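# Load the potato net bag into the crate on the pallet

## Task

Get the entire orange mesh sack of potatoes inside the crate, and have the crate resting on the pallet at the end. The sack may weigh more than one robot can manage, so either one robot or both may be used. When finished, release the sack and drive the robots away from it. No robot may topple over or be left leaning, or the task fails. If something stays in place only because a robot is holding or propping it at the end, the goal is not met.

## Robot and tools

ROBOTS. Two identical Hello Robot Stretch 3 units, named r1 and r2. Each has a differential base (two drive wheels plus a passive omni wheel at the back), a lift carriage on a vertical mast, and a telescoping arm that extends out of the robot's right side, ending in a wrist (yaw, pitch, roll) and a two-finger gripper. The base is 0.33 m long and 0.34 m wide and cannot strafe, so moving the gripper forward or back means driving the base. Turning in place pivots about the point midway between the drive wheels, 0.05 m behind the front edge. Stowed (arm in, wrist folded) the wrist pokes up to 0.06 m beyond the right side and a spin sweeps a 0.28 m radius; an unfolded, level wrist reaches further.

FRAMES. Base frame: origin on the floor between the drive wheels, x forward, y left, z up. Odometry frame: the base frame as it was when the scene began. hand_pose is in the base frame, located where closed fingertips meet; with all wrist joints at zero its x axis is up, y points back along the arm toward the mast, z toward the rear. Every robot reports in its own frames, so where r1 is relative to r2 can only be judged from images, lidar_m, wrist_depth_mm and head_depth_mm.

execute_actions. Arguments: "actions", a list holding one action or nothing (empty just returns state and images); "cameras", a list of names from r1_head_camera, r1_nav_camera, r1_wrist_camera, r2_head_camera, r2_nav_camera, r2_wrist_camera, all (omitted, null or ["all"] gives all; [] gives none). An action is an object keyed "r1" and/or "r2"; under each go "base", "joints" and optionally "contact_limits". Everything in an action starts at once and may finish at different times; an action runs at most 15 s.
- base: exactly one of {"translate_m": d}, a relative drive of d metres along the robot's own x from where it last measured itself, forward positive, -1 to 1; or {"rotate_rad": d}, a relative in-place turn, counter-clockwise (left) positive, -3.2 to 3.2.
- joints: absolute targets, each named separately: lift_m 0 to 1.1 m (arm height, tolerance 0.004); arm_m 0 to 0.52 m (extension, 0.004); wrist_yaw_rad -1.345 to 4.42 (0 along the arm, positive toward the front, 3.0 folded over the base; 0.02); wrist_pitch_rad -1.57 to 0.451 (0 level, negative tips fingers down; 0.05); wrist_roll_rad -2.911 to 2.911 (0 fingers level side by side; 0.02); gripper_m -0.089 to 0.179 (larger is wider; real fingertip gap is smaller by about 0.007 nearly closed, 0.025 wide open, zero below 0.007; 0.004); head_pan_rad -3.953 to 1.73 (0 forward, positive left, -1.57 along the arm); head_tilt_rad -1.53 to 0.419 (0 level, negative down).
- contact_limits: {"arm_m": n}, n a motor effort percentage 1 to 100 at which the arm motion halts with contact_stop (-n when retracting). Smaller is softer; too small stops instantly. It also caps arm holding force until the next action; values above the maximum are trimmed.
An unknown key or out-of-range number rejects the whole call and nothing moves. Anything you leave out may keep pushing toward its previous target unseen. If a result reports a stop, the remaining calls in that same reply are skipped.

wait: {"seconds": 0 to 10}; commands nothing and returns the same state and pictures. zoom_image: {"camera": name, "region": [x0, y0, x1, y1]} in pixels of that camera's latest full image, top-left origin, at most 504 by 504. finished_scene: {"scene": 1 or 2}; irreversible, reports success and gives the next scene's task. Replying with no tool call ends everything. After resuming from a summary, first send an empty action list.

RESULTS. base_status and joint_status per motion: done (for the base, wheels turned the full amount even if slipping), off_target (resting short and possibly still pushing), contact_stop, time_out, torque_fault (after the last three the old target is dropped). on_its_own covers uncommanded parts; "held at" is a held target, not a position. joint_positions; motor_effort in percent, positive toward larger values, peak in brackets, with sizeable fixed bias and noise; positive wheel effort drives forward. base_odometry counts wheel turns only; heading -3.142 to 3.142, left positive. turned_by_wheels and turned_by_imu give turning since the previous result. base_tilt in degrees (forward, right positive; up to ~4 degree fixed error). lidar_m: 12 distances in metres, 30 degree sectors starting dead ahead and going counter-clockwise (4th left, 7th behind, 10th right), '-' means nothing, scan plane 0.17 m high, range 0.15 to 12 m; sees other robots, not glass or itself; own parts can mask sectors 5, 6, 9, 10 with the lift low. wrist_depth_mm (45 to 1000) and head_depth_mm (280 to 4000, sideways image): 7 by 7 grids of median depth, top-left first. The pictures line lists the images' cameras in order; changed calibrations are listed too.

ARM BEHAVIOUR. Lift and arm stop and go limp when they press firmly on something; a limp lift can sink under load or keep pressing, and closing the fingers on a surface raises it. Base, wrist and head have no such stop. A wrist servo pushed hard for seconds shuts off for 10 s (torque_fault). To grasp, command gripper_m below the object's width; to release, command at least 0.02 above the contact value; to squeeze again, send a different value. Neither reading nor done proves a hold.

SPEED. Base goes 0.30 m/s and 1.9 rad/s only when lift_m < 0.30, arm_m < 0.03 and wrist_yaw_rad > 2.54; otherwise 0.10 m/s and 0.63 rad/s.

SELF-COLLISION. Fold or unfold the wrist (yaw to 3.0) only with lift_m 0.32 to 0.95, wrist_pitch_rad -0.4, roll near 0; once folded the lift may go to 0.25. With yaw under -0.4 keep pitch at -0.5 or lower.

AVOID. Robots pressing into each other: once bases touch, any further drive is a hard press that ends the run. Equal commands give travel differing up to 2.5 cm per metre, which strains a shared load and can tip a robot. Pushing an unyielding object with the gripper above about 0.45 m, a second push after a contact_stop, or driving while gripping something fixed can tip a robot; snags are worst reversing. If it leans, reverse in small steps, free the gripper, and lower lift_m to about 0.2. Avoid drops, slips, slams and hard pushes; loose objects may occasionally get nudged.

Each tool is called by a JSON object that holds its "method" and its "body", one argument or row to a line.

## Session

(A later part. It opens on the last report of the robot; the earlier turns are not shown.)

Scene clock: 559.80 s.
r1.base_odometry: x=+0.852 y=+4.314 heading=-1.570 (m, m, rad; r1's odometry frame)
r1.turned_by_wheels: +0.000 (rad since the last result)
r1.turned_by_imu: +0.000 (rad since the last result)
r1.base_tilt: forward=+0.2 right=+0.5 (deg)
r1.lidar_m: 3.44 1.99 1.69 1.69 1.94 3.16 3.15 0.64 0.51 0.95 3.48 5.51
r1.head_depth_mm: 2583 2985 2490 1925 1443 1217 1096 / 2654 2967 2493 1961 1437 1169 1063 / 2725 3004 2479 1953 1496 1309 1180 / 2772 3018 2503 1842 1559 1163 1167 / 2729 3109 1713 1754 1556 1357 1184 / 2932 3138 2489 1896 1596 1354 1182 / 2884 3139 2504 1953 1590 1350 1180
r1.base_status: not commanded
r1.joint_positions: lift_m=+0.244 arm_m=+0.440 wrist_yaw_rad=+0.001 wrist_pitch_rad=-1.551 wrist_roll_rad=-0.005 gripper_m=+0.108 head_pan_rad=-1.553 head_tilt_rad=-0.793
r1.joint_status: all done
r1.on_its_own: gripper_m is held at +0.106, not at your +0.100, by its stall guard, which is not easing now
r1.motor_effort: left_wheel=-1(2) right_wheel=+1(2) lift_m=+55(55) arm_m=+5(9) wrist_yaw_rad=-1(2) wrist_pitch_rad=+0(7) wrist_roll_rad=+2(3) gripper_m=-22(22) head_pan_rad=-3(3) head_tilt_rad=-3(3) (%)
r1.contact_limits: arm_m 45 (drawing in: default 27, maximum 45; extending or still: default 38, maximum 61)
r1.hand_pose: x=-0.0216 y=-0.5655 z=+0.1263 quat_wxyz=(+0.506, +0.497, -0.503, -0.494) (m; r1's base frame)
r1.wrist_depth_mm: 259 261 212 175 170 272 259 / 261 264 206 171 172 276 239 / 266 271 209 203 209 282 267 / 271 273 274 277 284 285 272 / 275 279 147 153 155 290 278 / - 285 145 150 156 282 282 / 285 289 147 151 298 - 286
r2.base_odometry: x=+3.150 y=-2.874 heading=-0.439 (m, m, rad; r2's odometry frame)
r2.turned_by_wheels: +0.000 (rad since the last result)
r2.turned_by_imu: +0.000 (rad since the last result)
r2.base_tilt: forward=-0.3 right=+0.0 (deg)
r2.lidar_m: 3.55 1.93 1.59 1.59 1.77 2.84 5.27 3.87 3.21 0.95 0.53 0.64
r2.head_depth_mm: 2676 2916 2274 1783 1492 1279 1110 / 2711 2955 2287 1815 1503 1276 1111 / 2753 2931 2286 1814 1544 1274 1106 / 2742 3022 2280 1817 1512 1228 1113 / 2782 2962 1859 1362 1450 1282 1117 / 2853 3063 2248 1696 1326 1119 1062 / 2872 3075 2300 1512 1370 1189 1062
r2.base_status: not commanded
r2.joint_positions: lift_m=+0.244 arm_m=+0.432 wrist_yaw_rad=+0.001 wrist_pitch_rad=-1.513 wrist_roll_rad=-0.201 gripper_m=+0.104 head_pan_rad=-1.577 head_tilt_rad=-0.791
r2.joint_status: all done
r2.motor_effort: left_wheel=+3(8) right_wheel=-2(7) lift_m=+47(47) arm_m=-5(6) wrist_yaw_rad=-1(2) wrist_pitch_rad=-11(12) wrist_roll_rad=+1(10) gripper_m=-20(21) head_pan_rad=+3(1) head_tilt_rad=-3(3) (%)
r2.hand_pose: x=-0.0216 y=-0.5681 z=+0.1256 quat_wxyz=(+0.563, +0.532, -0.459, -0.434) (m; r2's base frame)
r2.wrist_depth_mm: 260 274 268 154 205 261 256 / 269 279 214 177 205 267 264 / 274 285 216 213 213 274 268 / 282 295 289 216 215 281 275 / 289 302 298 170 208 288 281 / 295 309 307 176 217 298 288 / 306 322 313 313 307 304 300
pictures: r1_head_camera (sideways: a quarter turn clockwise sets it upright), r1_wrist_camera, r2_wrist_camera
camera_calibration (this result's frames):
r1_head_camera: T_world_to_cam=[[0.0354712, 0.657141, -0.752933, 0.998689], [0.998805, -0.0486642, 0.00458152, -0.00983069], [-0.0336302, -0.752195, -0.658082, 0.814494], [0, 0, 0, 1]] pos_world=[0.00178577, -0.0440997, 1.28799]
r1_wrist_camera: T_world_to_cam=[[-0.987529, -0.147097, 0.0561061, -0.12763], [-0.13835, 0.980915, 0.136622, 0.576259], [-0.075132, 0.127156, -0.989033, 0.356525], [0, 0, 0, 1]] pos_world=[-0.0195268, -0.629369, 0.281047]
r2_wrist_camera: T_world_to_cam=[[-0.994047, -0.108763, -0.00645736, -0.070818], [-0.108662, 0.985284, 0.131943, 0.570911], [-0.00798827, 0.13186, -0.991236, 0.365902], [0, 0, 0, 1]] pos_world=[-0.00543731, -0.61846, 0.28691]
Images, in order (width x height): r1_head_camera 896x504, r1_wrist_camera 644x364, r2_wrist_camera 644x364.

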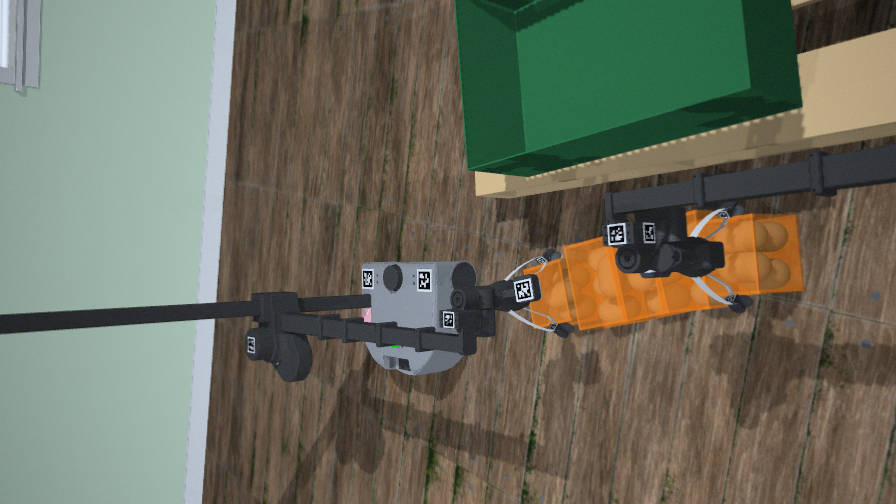

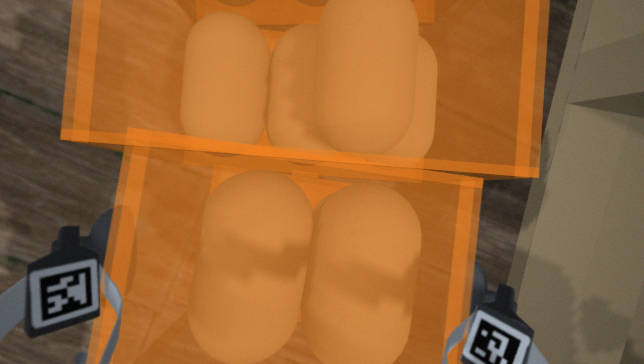

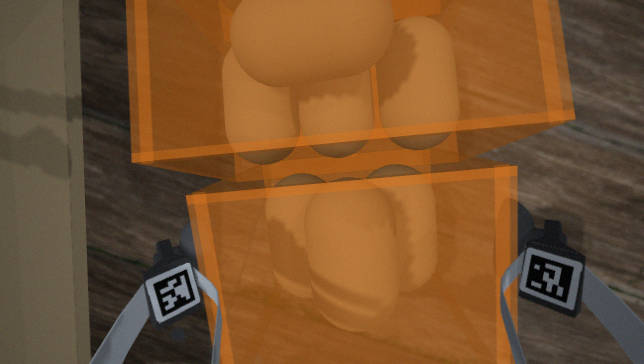

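{"method": "execute_actions", "body": {
  "actions": [
    {"r1":{"joints":{"lift_m":0.68}},"r2":{"joints":{"lift_m":0.68,"arm_m":0.455}}}
  ],
  "cameras": ["r1_head_camera"]
}}

Scene clock: 579.20 s.
r1.base_odometry: x=+0.852 y=+4.314 heading=-1.570 (m, m, rad; r1's odometry frame)
r1.turned_by_wheels: +0.000 (rad since the last result)
r1.turned_by_imu: +0.002 (rad since the last result)
r1.base_tilt: forward=+0.0 right=+0.4 (deg)
r1.lidar_m: 3.45 1.98 1.69 1.69 1.93 3.15 3.16 0.64 0.51 0.95 3.50 5.51
r1.head_depth_mm: 2611 2934 2505 1941 1440 1218 1121 / 2630 2969 2507 1940 1468 - 1104 / 2727 2990 2472 1831 1522 1324 1177 / 2785 3103 2501 - 897 1316 1180 / 2670 1607 1020 1185 1510 1357 1179 / 2760 3133 2527 1889 1589 1353 1179 / 2879 3170 2492 1948 1604 1353 1171
r1.base_status: not commanded
r1.joint_positions: lift_m=+0.679 arm_m=+0.440 wrist_yaw_rad=+0.002 wrist_pitch_rad=-1.498 wrist_roll_rad=-0.004 gripper_m=+0.108 head_pan_rad=-1.553 head_tilt_rad=-0.793
r1.joint_status: all done
r1.on_its_own: gripper_m is held at +0.106, not at your +0.100, by its stall guard, which is not easing now
r1.motor_effort: left_wheel=+3(3) right_wheel=-3(4) lift_m=+60(62) arm_m=+2(6) wrist_yaw_rad=-3(2) wrist_pitch_rad=-14(15) wrist_roll_rad=+1(3) gripper_m=-23(23) head_pan_rad=-3(2) head_tilt_rad=-2(2) (%)
r1.hand_pose: x=-0.0216 y=-0.5795 z=+0.5604 quat_wxyz=(+0.520, +0.483, -0.516, -0.480) (m; r1's base frame)
r1.wrist_depth_mm: 685 684 271 265 592 513 606 / 686 693 258 208 606 528 608 / 685 703 232 199 555 503 613 / 704 702 229 232 539 614 621 / 701 721 157 163 506 610 622 / - 710 151 158 165 625 633 / 723 728 152 156 621 499 504
r2.base_odometry: x=+3.150 y=-2.874 heading=-0.439 (m, m, rad; r2's odometry frame)
r2.turned_by_wheels: +0.000 (rad since the last result)
r2.turned_by_imu: +0.004 (rad since the last result)
r2.base_tilt: forward=-0.4 right=+0.0 (deg)
r2.lidar_m: 3.55 1.92 1.60 1.59 1.76 2.84 5.27 3.89 3.23 1.49 0.53 0.64
r2.head_depth_mm: 2723 2917 2272 1800 1500 1270 - / 2730 2921 2289 1797 1533 - 1109 / 2730 3020 2396 1748 1465 1276 1120 / 2779 3009 2421 1158 982 1279 1118 / 2759 2954 1842 1155 1471 1288 1113 / 1348 2871 2320 1694 1330 1123 1065 / 2864 3132 2324 1517 1364 1181 1066
r2.base_status: not commanded
r2.joint_positions: lift_m=+0.679 arm_m=+0.455 wrist_yaw_rad=+0.001 wrist_pitch_rad=-1.499 wrist_roll_rad=-0.204 gripper_m=+0.104 head_pan_rad=-1.577 head_tilt_rad=-0.791
r2.joint_status: all done
r2.motor_effort: left_wheel=+3(5) right_wheel=-4(5) lift_m=+51(54) arm_m=+1(2) wrist_yaw_rad=-1(2) wrist_pitch_rad=-15(16) wrist_roll_rad=+2(2) gripper_m=-21(21) head_pan_rad=+4(3) head_tilt_rad=-3(4) (%)
r2.hand_pose: x=-0.0216 y=-0.5943 z=+0.5603 quat_wxyz=(+0.568, +0.528, -0.462, -0.430) (m; r2's base frame)
r2.wrist_depth_mm: 559 468 543 255 272 637 668 / 568 517 577 191 665 644 665 / 601 528 589 231 235 669 660 / 595 517 595 241 684 683 690 / 620 537 721 178 212 714 703 / 760 755 739 178 206 740 721 / 803 782 758 175 753 753 734
pictures: r1_head_camera (sideways: a quarter turn clockwise sets it upright)
camera_calibration (this result's frames):
r1_head_camera: T_world_to_cam=[[0.0354716, 0.657141, -0.752933, 0.998689], [0.998805, -0.0486648, 0.00458152, -0.00983069], [-0.0336306, -0.752195, -0.658082, 0.814494], [0, 0, 0, 1]] pos_world=[0.00178575, -0.0440997, 1.28799]
Images, in order (width x height): r1_head_camera 896x504.

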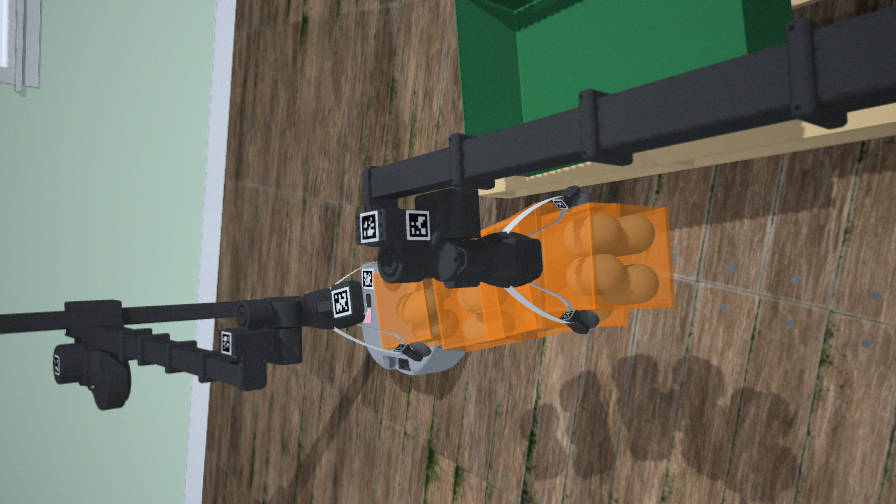

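{"method": "execute_actions", "body": {
  "actions": [
    {"r1":{"base":{"translate_m":-0.46}},"r2":{"base":{"translate_m":0.5}}}
  ],
  "cameras": ["r1_head_camera","r1_wrist_camera","r2_wrist_camera","r2_head_camera"]
}}

Scene clock: 597.23 s.
r1.base_odometry: x=+0.852 y=+4.774 heading=-1.570 (m, m, rad; r1's odometry frame)
r1.turned_by_wheels: +0.000 (rad since the last result)
r1.turned_by_imu: +0.003 (rad since the last result)
r1.base_tilt: forward=+0.2 right=+0.5 (deg)
r1.lidar_m: 3.71 2.11 1.80 1.80 2.06 2.73 2.73 3.10 0.47 0.45 0.46 5.66
r1.head_depth_mm: 2563 2858 2534 1941 1505 1305 1153 / 2553 2917 2518 1949 1557 - 1050 / 2613 2928 2504 1692 1352 1197 1083 / 2691 3008 2498 - 909 1189 1042 / 1404 1226 1949 1462 1365 1217 1066 / 2719 3068 2517 1940 1506 1250 1046 / 2787 3080 2504 1944 1593 1355 1172
r1.base_status: done
r1.joint_positions: lift_m=+0.679 arm_m=+0.440 wrist_yaw_rad=-0.003 wrist_pitch_rad=-1.525 wrist_roll_rad=+0.010 gripper_m=+0.108 head_pan_rad=-1.553 head_tilt_rad=-0.793
r1.joint_status: not commanded
r1.on_its_own: gripper_m is held at +0.106, not at your +0.100, by its stall guard, which is not easing now
r1.motor_effort: left_wheel=-3(4) right_wheel=+5(9) lift_m=+59(59) arm_m=+2(2) wrist_yaw_rad=+3(3) wrist_pitch_rad=-7(14) wrist_roll_rad=-5(5) gripper_m=-22(23) head_pan_rad=-3(3) head_tilt_rad=-3(2) (%)
r1.hand_pose: x=-0.0216 y=-0.5725 z=+0.5607 quat_wxyz=(+0.508, +0.485, -0.514, -0.492) (m; r1's base frame)
r1.wrist_depth_mm: 683 456 272 269 276 588 603 / 684 473 563 259 417 604 608 / 689 492 241 207 405 603 620 / 702 510 242 235 421 618 618 / 714 532 160 167 436 627 637 / - 538 152 159 166 709 644 / 721 605 149 155 640 - 662
r2.base_odometry: x=+3.603 y=-3.087 heading=-0.439 (m, m, rad; r2's odometry frame)
r2.turned_by_wheels: +0.000 (rad since the last result)
r2.turned_by_imu: +0.001 (rad since the last result)
r2.base_tilt: forward=-0.3 right=+0.0 (deg)
r2.lidar_m: 3.05 1.82 1.50 1.49 1.66 2.66 5.77 4.02 0.47 0.44 0.45 3.08
r2.head_depth_mm: 2789 3025 2276 1779 1486 1273 - / 2780 2976 2287 1814 1542 - 1064 / 2845 3069 2388 1473 1313 1130 1060 / 2864 3076 2438 1115 965 1111 1057 / 2808 1502 1817 1415 1298 1163 1054 / 2752 2993 2309 1745 1409 1218 1065 / 2954 3192 2332 1711 1401 1241 1045
r2.base_status: done
r2.joint_positions: lift_m=+0.679 arm_m=+0.455 wrist_yaw_rad=-0.003 wrist_pitch_rad=-1.523 wrist_roll_rad=-0.191 gripper_m=+0.104 head_pan_rad=-1.577 head_tilt_rad=-0.791
r2.joint_status: not commanded
r2.motor_effort: left_wheel=-4(9) right_wheel=+2(3) lift_m=+51(51) arm_m=+1(1) wrist_yaw_rad=+3(3) wrist_pitch_rad=-8(15) wrist_roll_rad=-3(3) gripper_m=-21(21) head_pan_rad=+3(4) head_tilt_rad=-4(4) (%)
r2.hand_pose: x=-0.0216 y=-0.5880 z=+0.5605 quat_wxyz=(+0.558, +0.532, -0.461, -0.440) (m; r2's base frame)
r2.wrist_depth_mm: 559 561 418 255 264 460 639 / 581 578 479 193 281 497 649 / 605 596 435 219 240 495 675 / 631 600 562 240 245 524 691 / 643 626 514 180 212 476 707 / 760 676 631 178 205 755 714 / 797 783 794 174 758 766 753
pictures: r1_head_camera (sideways: a quarter turn clockwise sets it upright), r1_wrist_camera, r2_head_camera (sideways: a quarter turn clockwise sets it upright), r2_wrist_camera
camera_calibration (this result's frames):
r1_head_camera: T_world_to_cam=[[0.0354695, 0.657141, -0.752933, 0.998689], [0.998805, -0.0486616, 0.00458152, -0.00983069], [-0.0336282, -0.752195, -0.658082, 0.814494], [0, 0, 0, 1]] pos_world=[0.00178589, -0.0440997, 1.28799]
r1_wrist_camera: T_world_to_cam=[[-0.990203, -0.126452, 0.0592239, -0.142966], [-0.119365, 0.98664, 0.11088, 0.541908], [-0.0724537, 0.102725, -0.992068, 0.774831], [0, 0, 0, 1]] pos_world=[-0.0207413, -0.632341, 0.717064]
r2_head_camera: T_world_to_cam=[[0.0673553, 0.708216, -0.702776, 0.931489], [0.997447, -0.0645388, 0.0305587, -0.0466619], [-0.0237141, -0.70304, -0.710755, 0.885223], [0, 0, 0, 1]] pos_world=[0.0047944, -0.0403596, 1.28523]
r2_wrist_camera: T_world_to_cam=[[-0.995437, -0.095084, -0.00801828, -0.0612425], [-0.0952568, 0.98527, 0.14202, 0.527769], [-0.00560362, 0.142135, -0.989831, 0.804907], [0, 0, 0, 1]] pos_world=[-0.00617912, -0.640223, 0.721278]
Images, in order (width x height): r1_head_camera 896x504, r1_wrist_camera 644x364, r2_head_camera 896x504, r2_wrist_camera 644x364.

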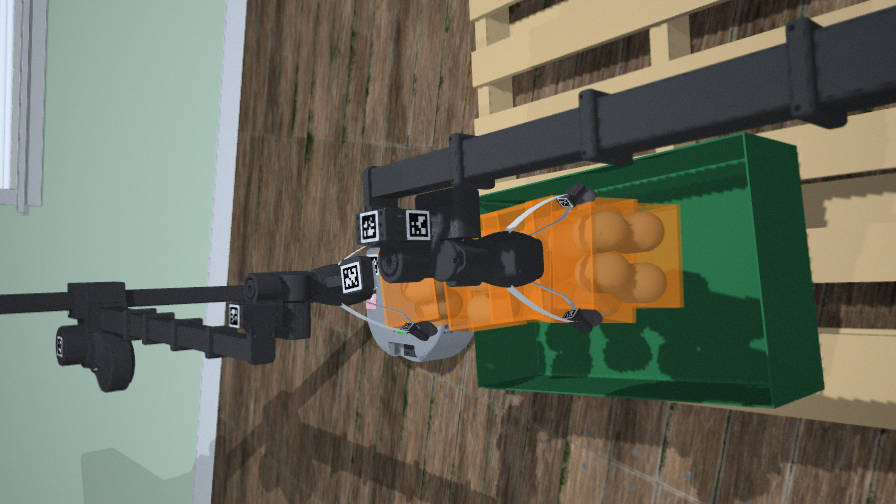

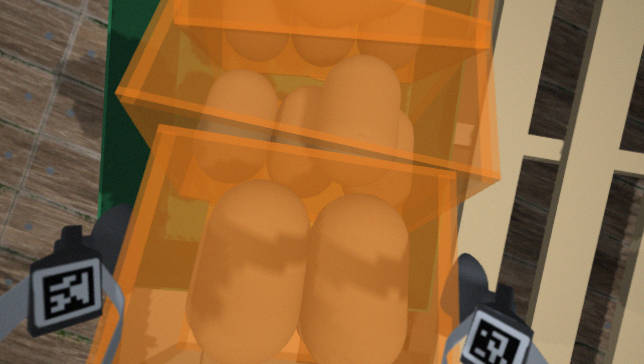

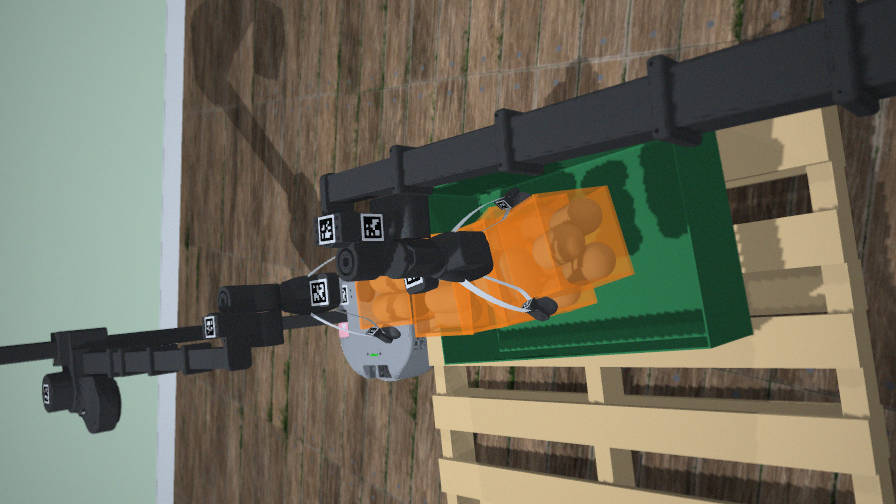

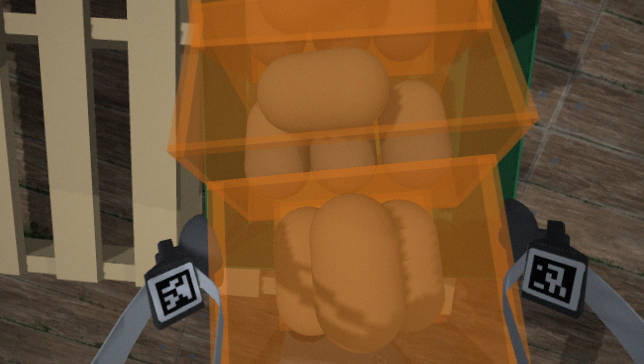

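{"method": "execute_actions", "body": {
  "actions": [
    {"r1":{"joints":{"lift_m":0.45}},"r2":{"joints":{"lift_m":0.45}}}
  ],
  "cameras": ["r1_head_camera","r2_head_camera"]
}}

Scene clock: 607.57 s.
r1.base_odometry: x=+0.852 y=+4.774 heading=-1.570 (m, m, rad; r1's odometry frame)
r1.turned_by_wheels: +0.000 (rad since the last result)
r1.turned_by_imu: +0.001 (rad since the last result)
r1.base_tilt: forward=+0.2 right=+0.3 (deg)
r1.lidar_m: 3.70 2.10 1.80 1.80 2.06 2.73 2.73 3.11 0.47 0.45 0.46 5.66
r1.head_depth_mm: 2530 2873 2505 1943 1518 1295 1085 / 2571 2877 2467 1945 1521 1295 1160 / 2611 2911 2464 1956 1583 1197 1110 / 2686 2969 2486 1475 1313 1030 1044 / 2650 1543 1812 1418 1368 1192 1069 / 2778 3071 2491 1944 1514 1243 1044 / 2788 3068 2511 1949 1606 1358 1184
r1.base_status: not commanded
r1.joint_positions: lift_m=+0.450 arm_m=+0.440 wrist_yaw_rad=-0.003 wrist_pitch_rad=-1.525 wrist_roll_rad=+0.010 gripper_m=+0.108 head_pan_rad=-1.553 head_tilt_rad=-0.793
r1.joint_status: all done
r1.on_its_own: gripper_m is held at +0.106, not at your +0.100, by its stall guard, which is not easing now
r1.motor_effort: left_wheel=-3(3) right_wheel=+5(5) lift_m=+39(52) arm_m=+2(2) wrist_yaw_rad=+3(3) wrist_pitch_rad=-7(7) wrist_roll_rad=-5(5) gripper_m=-22(22) head_pan_rad=-3(3) head_tilt_rad=-2(3) (%)
r1.hand_pose: x=-0.0216 y=-0.5725 z=+0.3314 quat_wxyz=(+0.508, +0.485, -0.514, -0.492) (m; r1's base frame)
r1.wrist_depth_mm: 298 338 272 269 274 311 208 / 303 343 343 260 357 301 204 / 311 346 241 205 359 292 200 / 310 350 239 234 364 285 196 / 307 358 160 167 368 276 200 / - 360 152 159 167 248 199 / 272 297 149 154 309 - 203
r2.base_odometry: x=+3.603 y=-3.087 heading=-0.439 (m, m, rad; r2's odometry frame)
r2.turned_by_wheels: +0.000 (rad since the last result)
r2.turned_by_imu: +0.002 (rad since the last result)
r2.base_tilt: forward=-0.2 right=-0.1 (deg)
r2.lidar_m: 3.07 1.82 1.50 1.49 1.66 2.66 5.76 4.04 0.47 0.44 0.45 3.08
r2.head_depth_mm: 2775 2988 2278 1791 1490 1277 1110 / 2785 3053 2277 1806 1494 1214 1073 / 2830 3062 2283 1807 1284 1118 1076 / 2850 3071 2278 1451 1149 1086 1053 / 2818 2711 1710 1438 1320 1158 1054 / 2897 2865 2314 1730 1402 1223 1059 / 2999 3169 2335 1704 1402 1239 1040
r2.base_status: not commanded
r2.joint_positions: lift_m=+0.450 arm_m=+0.455 wrist_yaw_rad=-0.003 wrist_pitch_rad=-1.523 wrist_roll_rad=-0.191 gripper_m=+0.104 head_pan_rad=-1.577 head_tilt_rad=-0.791
r2.joint_status: all done
r2.motor_effort: left_wheel=-4(3) right_wheel=+2(3) lift_m=+28(44) arm_m=+1(1) wrist_yaw_rad=+4(3) wrist_pitch_rad=-8(8) wrist_roll_rad=-3(3) gripper_m=-21(21) head_pan_rad=+4(2) head_tilt_rad=-3(3) (%)
r2.hand_pose: x=-0.0216 y=-0.5880 z=+0.3316 quat_wxyz=(+0.558, +0.532, -0.461, -0.440) (m; r2's base frame)
r2.wrist_depth_mm: 192 256 338 257 263 328 275 / 196 261 348 194 282 336 271 / 197 263 358 217 238 342 269 / 203 264 364 242 247 350 269 / 209 265 372 180 212 367 257 / 304 238 373 177 205 375 241 / 418 266 283 221 263 292 269
pictures: r1_head_camera (sideways: a quarter turn clockwise sets it upright), r2_head_camera (sideways: a quarter turn clockwise sets it upright)
camera_calibration (this result's frames):
r1_head_camera: T_world_to_cam=[[0.0354695, 0.657141, -0.752933, 0.998689], [0.998805, -0.0486616, 0.00458152, -0.0098307], [-0.0336282, -0.752195, -0.658082, 0.814494], [0, 0, 0, 1]] pos_world=[0.00178589, -0.0440997, 1.28799]
r2_head_camera: T_world_to_cam=[[0.0673554, 0.708216, -0.702776, 0.931489], [0.997447, -0.0645389, 0.0305587, -0.0466619], [-0.0237142, -0.70304, -0.710755, 0.885223], [0, 0, 0, 1]] pos_world=[0.00479439, -0.0403596, 1.28523]
Images, in order (width x height): r1_head_camera 896x504, r2_head_camera 896x504.

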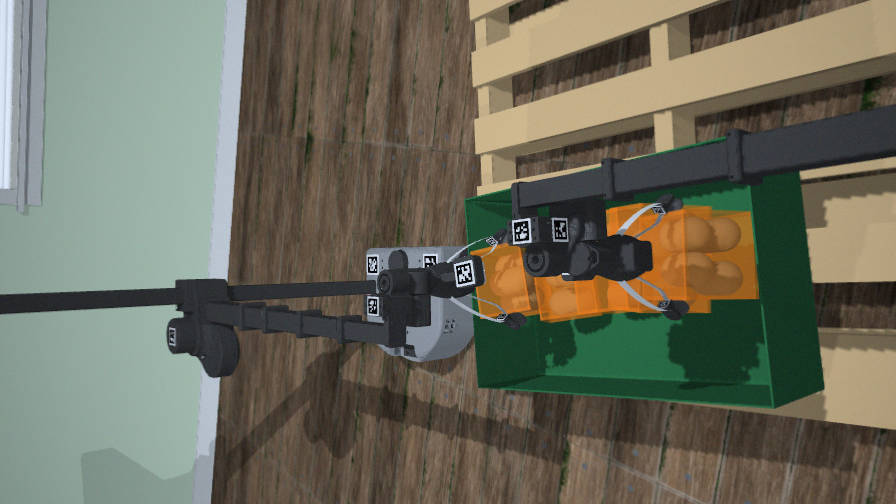

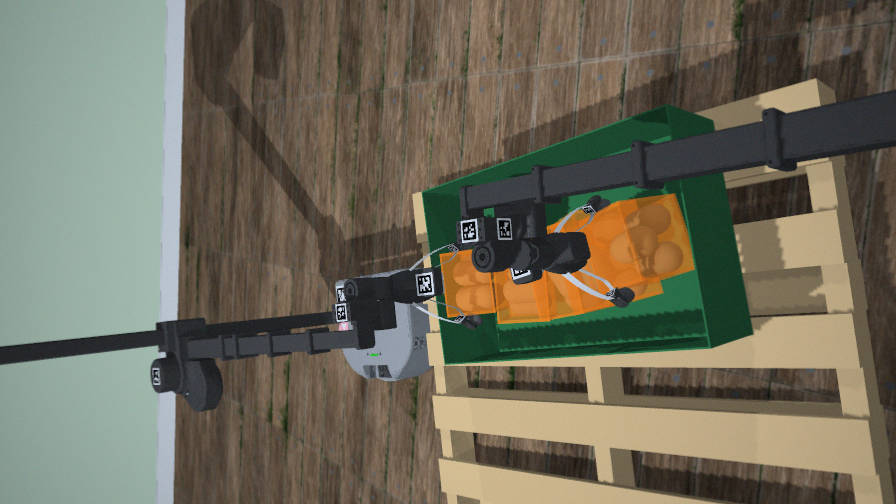

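Efforts dropped (middle resting). Lower a bit more and release.

{"method": "execute_actions", "body": {
  "actions": [
    {"r1":{"joints":{"lift_m":0.39}},"r2":{"joints":{"lift_m":0.39}}}
  ],
  "cameras": []
}}

{"method": "execute_actions", "body": {
  "actions": [
    {"r1":{"joints":{"gripper_m":0.15}},"r2":{"joints":{"gripper_m":0.15}}}
  ],
  "cameras": []
}}

{"method": "execute_actions", "body": {
  "actions": [
    {"r1":{"joints":{"lift_m":0.7}},"r2":{"joints":{"lift_m":0.7}}}
  ],
  "cameras": []
}}

{"method": "execute_actions", "body": {
  "actions": [
    {"r1":{"joints":{"arm_m":0}},"r2":{"joints":{"arm_m":0}}}
  ],
  "cameras": ["r1_head_camera","r2_head_camera"]
}}

Scene clock: 613.07 s.
r1.base_odometry: x=+0.852 y=+4.774 heading=-1.570 (m, m, rad; r1's odometry frame)
r1.turned_by_wheels: +0.000 (rad since the last result)
r1.turned_by_imu: +0.001 (rad since the last result)
r1.base_tilt: forward=+0.2 right=+0.3 (deg)
r1.lidar_m: 3.68 2.11 1.80 1.80 2.07 2.73 2.72 3.12 0.47 0.45 0.46 5.67
r1.head_depth_mm: 2519 2809 2512 1952 1523 1299 1082 / 2554 2896 2459 1946 1520 1295 1160 / 2636 2974 2495 1935 1516 1168 1120 / 2649 2996 2518 1742 1359 1064 1043 / 2616 1644 1851 1419 1397 1191 1073 / 2788 3074 2487 1959 1519 1248 1044 / 2792 3130 2466 1949 1609 1361 1181
r1.base_status: not commanded
r1.joint_positions: lift_m=+0.390 arm_m=+0.440 wrist_yaw_rad=-0.002 wrist_pitch_rad=-1.560 wrist_roll_rad=+0.003 gripper_m=+0.108 head_pan_rad=-1.553 head_tilt_rad=-0.793
r1.joint_status: all done
r1.on_its_own: gripper_m is held at +0.106, not at your +0.100, by its stall guard, which is not easing now
r1.motor_effort: left_wheel=-1(3) right_wheel=+1(5) lift_m=+32(38) arm_m=+2(2) wrist_yaw_rad=+2(3) wrist_pitch_rad=+3(7) wrist_roll_rad=-2(5) gripper_m=-22(22) head_pan_rad=-3(3) head_tilt_rad=-2(3) (%)
r1.hand_pose: x=-0.0216 y=-0.5634 z=+0.2723 quat_wxyz=(+0.501, +0.496, -0.504, -0.499) (m; r1's base frame)
r1.wrist_depth_mm: 272 276 275 241 239 289 211 / 279 282 223 220 191 291 207 / 284 286 225 189 228 296 202 / 288 292 293 235 302 288 198 / 293 300 157 164 307 279 194 / - 306 150 156 311 253 191 / 251 274 148 153 289 - 187
r2.base_odometry: x=+3.603 y=-3.087 heading=-0.439 (m, m, rad; r2's odometry frame)
r2.turned_by_wheels: +0.000 (rad since the last result)
r2.turned_by_imu: +0.001 (rad since the last result)
r2.base_tilt: forward=-0.3 right=+0.0 (deg)
r2.lidar_m: 3.05 1.81 1.50 1.50 1.66 2.66 5.73 4.03 0.47 0.44 0.45 3.07
r2.head_depth_mm: 2822 2996 2263 1814 1484 1278 1108 / 2803 3030 2259 1811 1490 1205 1075 / 2842 3063 2306 1766 1285 1192 1075 / 2872 3073 2308 1468 1185 1084 1061 / 2853 2853 1878 1440 1324 1156 1054 / 2935 3155 2326 1743 1409 1216 1065 / 2909 3159 2334 1710 1396 1241 1048
r2.base_status: not commanded
r2.joint_positions: lift_m=+0.390 arm_m=+0.455 wrist_yaw_rad=-0.004 wrist_pitch_rad=-1.561 wrist_roll_rad=-0.191 gripper_m=+0.104 head_pan_rad=-1.577 head_tilt_rad=-0.791
r2.joint_status: all done
r2.motor_effort: left_wheel=-4(5) right_wheel=+1(3) lift_m=+21(26) arm_m=+1(1) wrist_yaw_rad=+5(6) wrist_pitch_rad=+4(8) wrist_roll_rad=-3(4) gripper_m=-21(21) head_pan_rad=+3(2) head_tilt_rad=-3(4) (%)
r2.hand_pose: x=-0.0215 y=-0.5784 z=+0.2726 quat_wxyz=(+0.547, +0.542, -0.453, -0.449) (m; r2's base frame)
r2.wrist_depth_mm: 189 254 282 220 236 271 265 / 188 256 287 172 219 280 273 / 189 258 296 220 220 287 273 / 191 264 310 301 302 296 270 / 194 265 319 178 213 308 262 / 194 235 323 172 203 317 244 / 195 249 262 204 245 271 260
pictures: none
No camera images: the call's "cameras" was empty. Leave "cameras" out to get every camera's image.

Scene clock: 614.47 s.
r1.base_odometry: x=+0.852 y=+4.774 heading=-1.570 (m, m, rad; r1's odometry frame)
r1.turned_by_wheels: +0.000 (rad since the last result)
r1.turned_by_imu: +0.000 (rad since the last result)
r1.base_tilt: forward=-0.1 right=+0.5 (deg)
r1.lidar_m: 3.67 2.11 1.80 1.80 2.06 2.73 2.73 3.10 0.47 0.45 0.46 5.66
r1.head_depth_mm: 2526 2844 2488 1957 1516 1297 1081 / 2574 2905 2472 1946 1528 1293 1160 / 2639 2899 2481 1949 1541 1168 1123 / 2651 3000 2467 1742 1380 1095 1046 / 2601 1633 1856 1409 1403 1203 1064 / 2716 3057 2516 1953 1522 1241 1044 / 2843 3149 2489 1961 1602 1350 1177
r1.base_status: not commanded
r1.joint_positions: lift_m=+0.390 arm_m=+0.440 wrist_yaw_rad=-0.002 wrist_pitch_rad=-1.551 wrist_roll_rad=+0.003 gripper_m=+0.150 head_pan_rad=-1.553 head_tilt_rad=-0.793
r1.joint_status: all done
r1.motor_effort: left_wheel=-1(1) right_wheel=+1(2) lift_m=+33(31) arm_m=+2(2) wrist_yaw_rad=+1(2) wrist_pitch_rad=+1(3) wrist_roll_rad=-2(2) gripper_m=+0(84) head_pan_rad=-3(3) head_tilt_rad=-3(2) (%)
r1.hand_pose: x=-0.0216 y=-0.5658 z=+0.2721 quat_wxyz=(+0.503, +0.494, -0.506, -0.497) (m; r1's base frame)
r1.wrist_depth_mm: 277 280 279 246 244 291 212 / 281 284 232 231 240 295 207 / 285 288 238 203 239 297 202 / 290 294 296 251 304 288 198 / 296 298 199 199 307 278 194 / - 305 193 195 312 254 191 / 257 281 264 200 318 227 187
r2.base_odometry: x=+3.603 y=-3.087 heading=-0.439 (m, m, rad; r2's odometry frame)
r2.turned_by_wheels: +0.000 (rad since the last result)
r2.turned_by_imu: +0.000 (rad since the last result)
r2.base_tilt: forward=-0.4 right=+0.0 (deg)
r2.lidar_m: 3.07 1.82 1.50 1.49 1.66 2.67 5.78 4.01 0.47 0.44 0.45 3.08
r2.head_depth_mm: 2771 2992 2284 1805 1497 1275 1113 / 2823 3042 2277 1813 1493 1202 1073 / 2804 3041 2288 1769 1292 1205 1075 / 2827 3106 2287 1472 1228 1099 1058 / 2824 2826 1881 1440 1319 1164 1050 / 2932 3166 2324 1716 1407 1216 1061 / 2958 3225 2325 1719 1396 1239 1043
r2.base_status: not commanded
r2.joint_positions: lift_m=+0.390 arm_m=+0.455 wrist_yaw_rad=-0.003 wrist_pitch_rad=-1.551 wrist_roll_rad=-0.193 gripper_m=+0.150 head_pan_rad=-1.577 head_tilt_rad=-0.791
r2.joint_status: all done
r2.motor_effort: left_wheel=+0(0) right_wheel=-1(1) lift_m=+21(21) arm_m=+1(1) wrist_yaw_rad=+4(6) wrist_pitch_rad=+0(4) wrist_roll_rad=-2(3) gripper_m=+0(74) head_pan_rad=+3(3) head_tilt_rad=-4(3) (%)
r2.hand_pose: x=-0.0215 y=-0.5810 z=+0.2724 quat_wxyz=(+0.551, +0.540, -0.454, -0.446) (m; r2's base frame)
r2.wrist_depth_mm: 188 254 282 240 235 272 268 / 188 257 290 243 245 281 272 / 189 260 298 191 236 291 272 / 191 262 312 203 299 297 270 / 193 262 320 222 265 308 262 / 193 235 330 229 318 320 243 / 196 250 272 272 277 281 263
pictures: none
No camera images: the call's "cameras" was empty. Leave "cameras" out to get every camera's image.

Scene clock: 618.13 s.
r1.base_odometry: x=+0.852 y=+4.774 heading=-1.570 (m, m, rad; r1's odometry frame)
r1.turned_by_wheels: +0.000 (rad since the last result)
r1.turned_by_imu: +0.000 (rad since the last result)
r1.base_tilt: forward=+0.2 right=+0.2 (deg)
r1.lidar_m: 3.67 2.11 1.80 1.80 2.06 2.73 2.73 3.10 0.47 0.45 0.46 5.65
r1.head_depth_mm: 2518 2848 2490 1940 1529 1304 - / 2589 2878 2468 1995 1632 - 1077 / 2583 2958 2583 1501 1407 1200 1082 / 2643 2997 2465 - 1367 1143 1040 / 1374 1173 2249 1758 1404 1210 1068 / 2701 3060 2501 1955 1510 1246 1047 / 2778 3129 2512 1944 1604 1360 1181
r1.base_status: not commanded
r1.joint_positions: lift_m=+0.700 arm_m=+0.440 wrist_yaw_rad=-0.002 wrist_pitch_rad=-1.550 wrist_roll_rad=+0.003 gripper_m=+0.150 head_pan_rad=-1.553 head_tilt_rad=-0.793
r1.joint_status: all done
r1.motor_effort: left_wheel=-1(1) right_wheel=+1(1) lift_m=+44(46) arm_m=+1(2) wrist_yaw_rad=+2(2) wrist_pitch_rad=+0(1) wrist_roll_rad=-2(2) gripper_m=+0(0) head_pan_rad=-3(3) head_tilt_rad=-2(3) (%)
r1.hand_pose: x=-0.0216 y=-0.5659 z=+0.5816 quat_wxyz=(+0.504, +0.493, -0.506, -0.497) (m; r1's base frame)
r1.wrist_depth_mm: 689 493 580 536 590 602 619 / 697 510 591 538 586 620 627 / 713 533 602 548 608 637 639 / 726 547 609 516 608 646 645 / 743 516 599 582 628 655 661 / - 634 633 636 654 677 676 / 763 647 654 669 674 666 694
r2.base_odometry: x=+3.603 y=-3.087 heading=-0.439 (m, m, rad; r2's odometry frame)
r2.turned_by_wheels: +0.000 (rad since the last result)
r2.turned_by_imu: +0.001 (rad since the last result)
r2.base_tilt: forward=-0.2 right=-0.1 (deg)
r2.lidar_m: 3.07 1.82 1.50 1.49 1.66 2.66 5.75 4.01 0.47 0.44 0.45 3.08
r2.head_depth_mm: 2780 3000 2265 1805 1489 1281 - / 2809 3011 2281 1855 - - 1060 / 2803 3076 2383 1478 1323 1130 1063 / 2865 3149 2488 1503 1287 1102 1057 / 2798 955 1859 1506 1309 1160 1050 / 1328 2991 2324 1732 1403 1219 1063 / 2943 3207 2315 1710 1407 1241 1047
r2.base_status: not commanded
r2.joint_positions: lift_m=+0.699 arm_m=+0.455 wrist_yaw_rad=-0.003 wrist_pitch_rad=-1.550 wrist_roll_rad=-0.193 gripper_m=+0.150 head_pan_rad=-1.577 head_tilt_rad=-0.791
r2.joint_status: all done
r2.motor_effort: left_wheel=+0(0) right_wheel=+0(0) lift_m=+40(40) arm_m=+1(1) wrist_yaw_rad=+4(4) wrist_pitch_rad=+0(0) wrist_roll_rad=-2(2) gripper_m=+0(1) head_pan_rad=+3(4) head_tilt_rad=-3(4) (%)
r2.hand_pose: x=-0.0215 y=-0.5812 z=+0.5815 quat_wxyz=(+0.551, +0.539, -0.455, -0.446) (m; r2's base frame)
r2.wrist_depth_mm: 602 584 560 511 537 466 642 / 608 599 578 522 570 500 668 / 631 613 596 550 579 543 681 / 636 640 602 556 602 539 703 / 681 672 511 522 533 495 732 / 812 818 790 690 644 758 746 / 832 832 805 - 803 793 817
pictures: none
No camera images: the call's "cameras" was empty. Leave "cameras" out to get every camera's image.

Scene clock: 622.63 s.
r1.base_odometry: x=+0.852 y=+4.774 heading=-1.570 (m, m, rad; r1's odometry frame)
r1.turned_by_wheels: +0.000 (rad since the last result)
r1.turned_by_imu: +0.000 (rad since the last result)
r1.base_tilt: forward=+0.3 right=+0.5 (deg)
r1.lidar_m: 3.67 2.10 1.80 1.80 2.06 2.73 2.73 3.10 0.47 0.45 0.46 5.65
r1.head_depth_mm: 2553 2810 2455 1960 1521 1304 1128 / 2569 2926 2514 1936 1518 1302 1223 / 2618 2948 2495 1949 1433 1195 1081 / 2630 2951 2488 1786 1374 1137 1046 / 1384 2959 2398 1780 1408 1209 1063 / 2701 3057 2494 1948 1511 1242 1047 / 2804 3148 2493 1946 1595 1354 1178
r1.base_status: not commanded
r1.joint_positions: lift_m=+0.700 arm_m=+0.001 wrist_yaw_rad=-0.001 wrist_pitch_rad=-1.550 wrist_roll_rad=+0.003 gripper_m=+0.150 head_pan_rad=-1.553 head_tilt_rad=-0.793
r1.joint_status: all done
r1.motor_effort: left_wheel=-1(1) right_wheel=+1(1) lift_m=+44(44) arm_m=-5(3) wrist_yaw_rad=+1(2) wrist_pitch_rad=+0(0) wrist_roll_rad=-2(2) gripper_m=+0(0) head_pan_rad=-3(2) head_tilt_rad=-2(3) (%)
r1.hand_pose: x=-0.0216 y=-0.1270 z=+0.5816 quat_wxyz=(+0.504, +0.494, -0.506, -0.496) (m; r1's base frame)
r1.wrist_depth_mm: 698 703 589 594 602 615 621 / 703 709 592 606 612 624 626 / 706 712 725 634 618 623 632 / 725 734 734 - 767 771 666 / 736 746 760 - 766 777 788 / - 764 767 - 789 798 806 / 764 778 790 - 806 817 825
r2.base_odometry: x=+3.603 y=-3.087 heading=-0.439 (m, m, rad; r2's odometry frame)
r2.turned_by_wheels: +0.000 (rad since the last result)
r2.turned_by_imu: +0.001 (rad since the last result)
r2.base_tilt: forward=-0.3 right=+0.0 (deg)
r2.lidar_m: 3.06 1.82 1.50 1.50 1.66 2.66 5.71 4.03 0.47 0.44 0.45 3.09
r2.head_depth_mm: 2750 2997 2268 1802 1499 1300 - / 2810 3036 2296 1806 1496 1249 - / 2891 3055 2283 1763 1325 1133 - / 2862 3091 2301 1500 1284 1107 1069 / 2745 1601 2242 1503 1328 1159 1056 / 1318 3189 2314 1718 1407 1212 1060 / 2913 3187 2340 1713 1413 1236 1044
r2.base_status: not commanded
r2.joint_positions: lift_m=+0.699 arm_m=+0.003 wrist_yaw_rad=-0.002 wrist_pitch_rad=-1.549 wrist_roll_rad=-0.196 gripper_m=+0.150 head_pan_rad=-1.577 head_tilt_rad=-0.791
r2.joint_status: all done
joint sent to its limit — the command would take r2.arm_m past its lower limit, so that joint was sent only as far as its limit.
r2.motor_effort: left_wheel=+0(0) right_wheel=+0(1) lift_m=+40(40) arm_m=-3(5) wrist_yaw_rad=+2(4) wrist_pitch_rad=+0(0) wrist_roll_rad=-1(2) gripper_m=-1(1) head_pan_rad=+2(3) head_tilt_rad=-4(4) (%)
r2.hand_pose: x=-0.0216 y=-0.1293 z=+0.5814 quat_wxyz=(+0.552, +0.540, -0.454, -0.445) (m; r2's base frame)
r2.wrist_depth_mm: 594 579 577 570 556 631 654 / 709 709 694 688 634 666 668 / 738 722 744 709 713 695 681 / 773 763 738 725 - 724 718 / 812 795 768 - - 746 722 / 835 800 802 789 773 773 741 / 838 833 843 791 811 781 761
pictures: r1_head_camera (sideways: a quarter turn clockwise sets it upright), r2_head_camera (sideways: a quarter turn clockwise sets it upright)
camera_calibration (this result's frames):
r1_head_camera: T_world_to_cam=[[0.0354714, 0.657141, -0.752933, 0.998689], [0.998805, -0.0486645, 0.00458152, -0.00983069], [-0.0336304, -0.752195, -0.658082, 0.814494], [0, 0, 0, 1]] pos_world=[0.00178576, -0.0440997, 1.28799]
r2_head_camera: T_world_to_cam=[[0.0673483, 0.708216, -0.702776, 0.931489], [0.997448, -0.0645289, 0.0305587, -0.0466619], [-0.0237072, -0.70304, -0.710755, 0.885223], [0, 0, 0, 1]] pos_world=[0.00479479, -0.0403596, 1.28523]
Images, in order (width x height): r1_head_camera 896x504, r2_head_camera 896x504.

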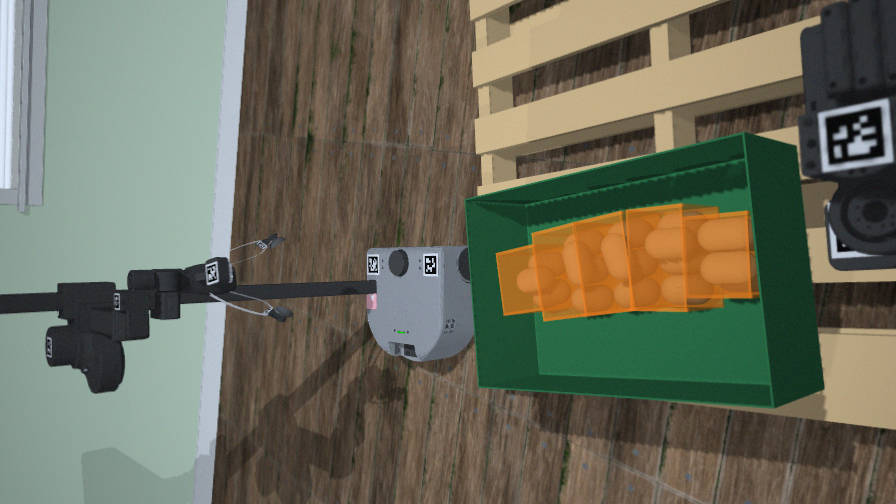

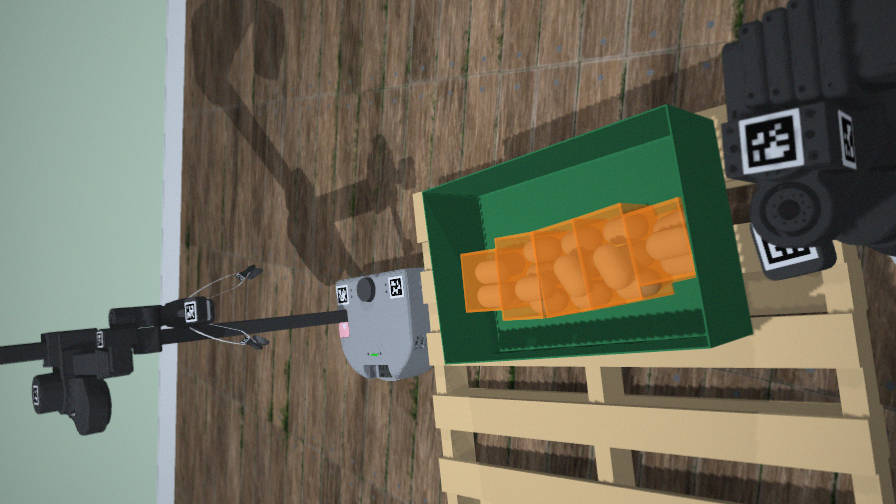

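{"method": "finished_scene", "body": {
  "scene": 2
}}

The scene is finished: the task was done.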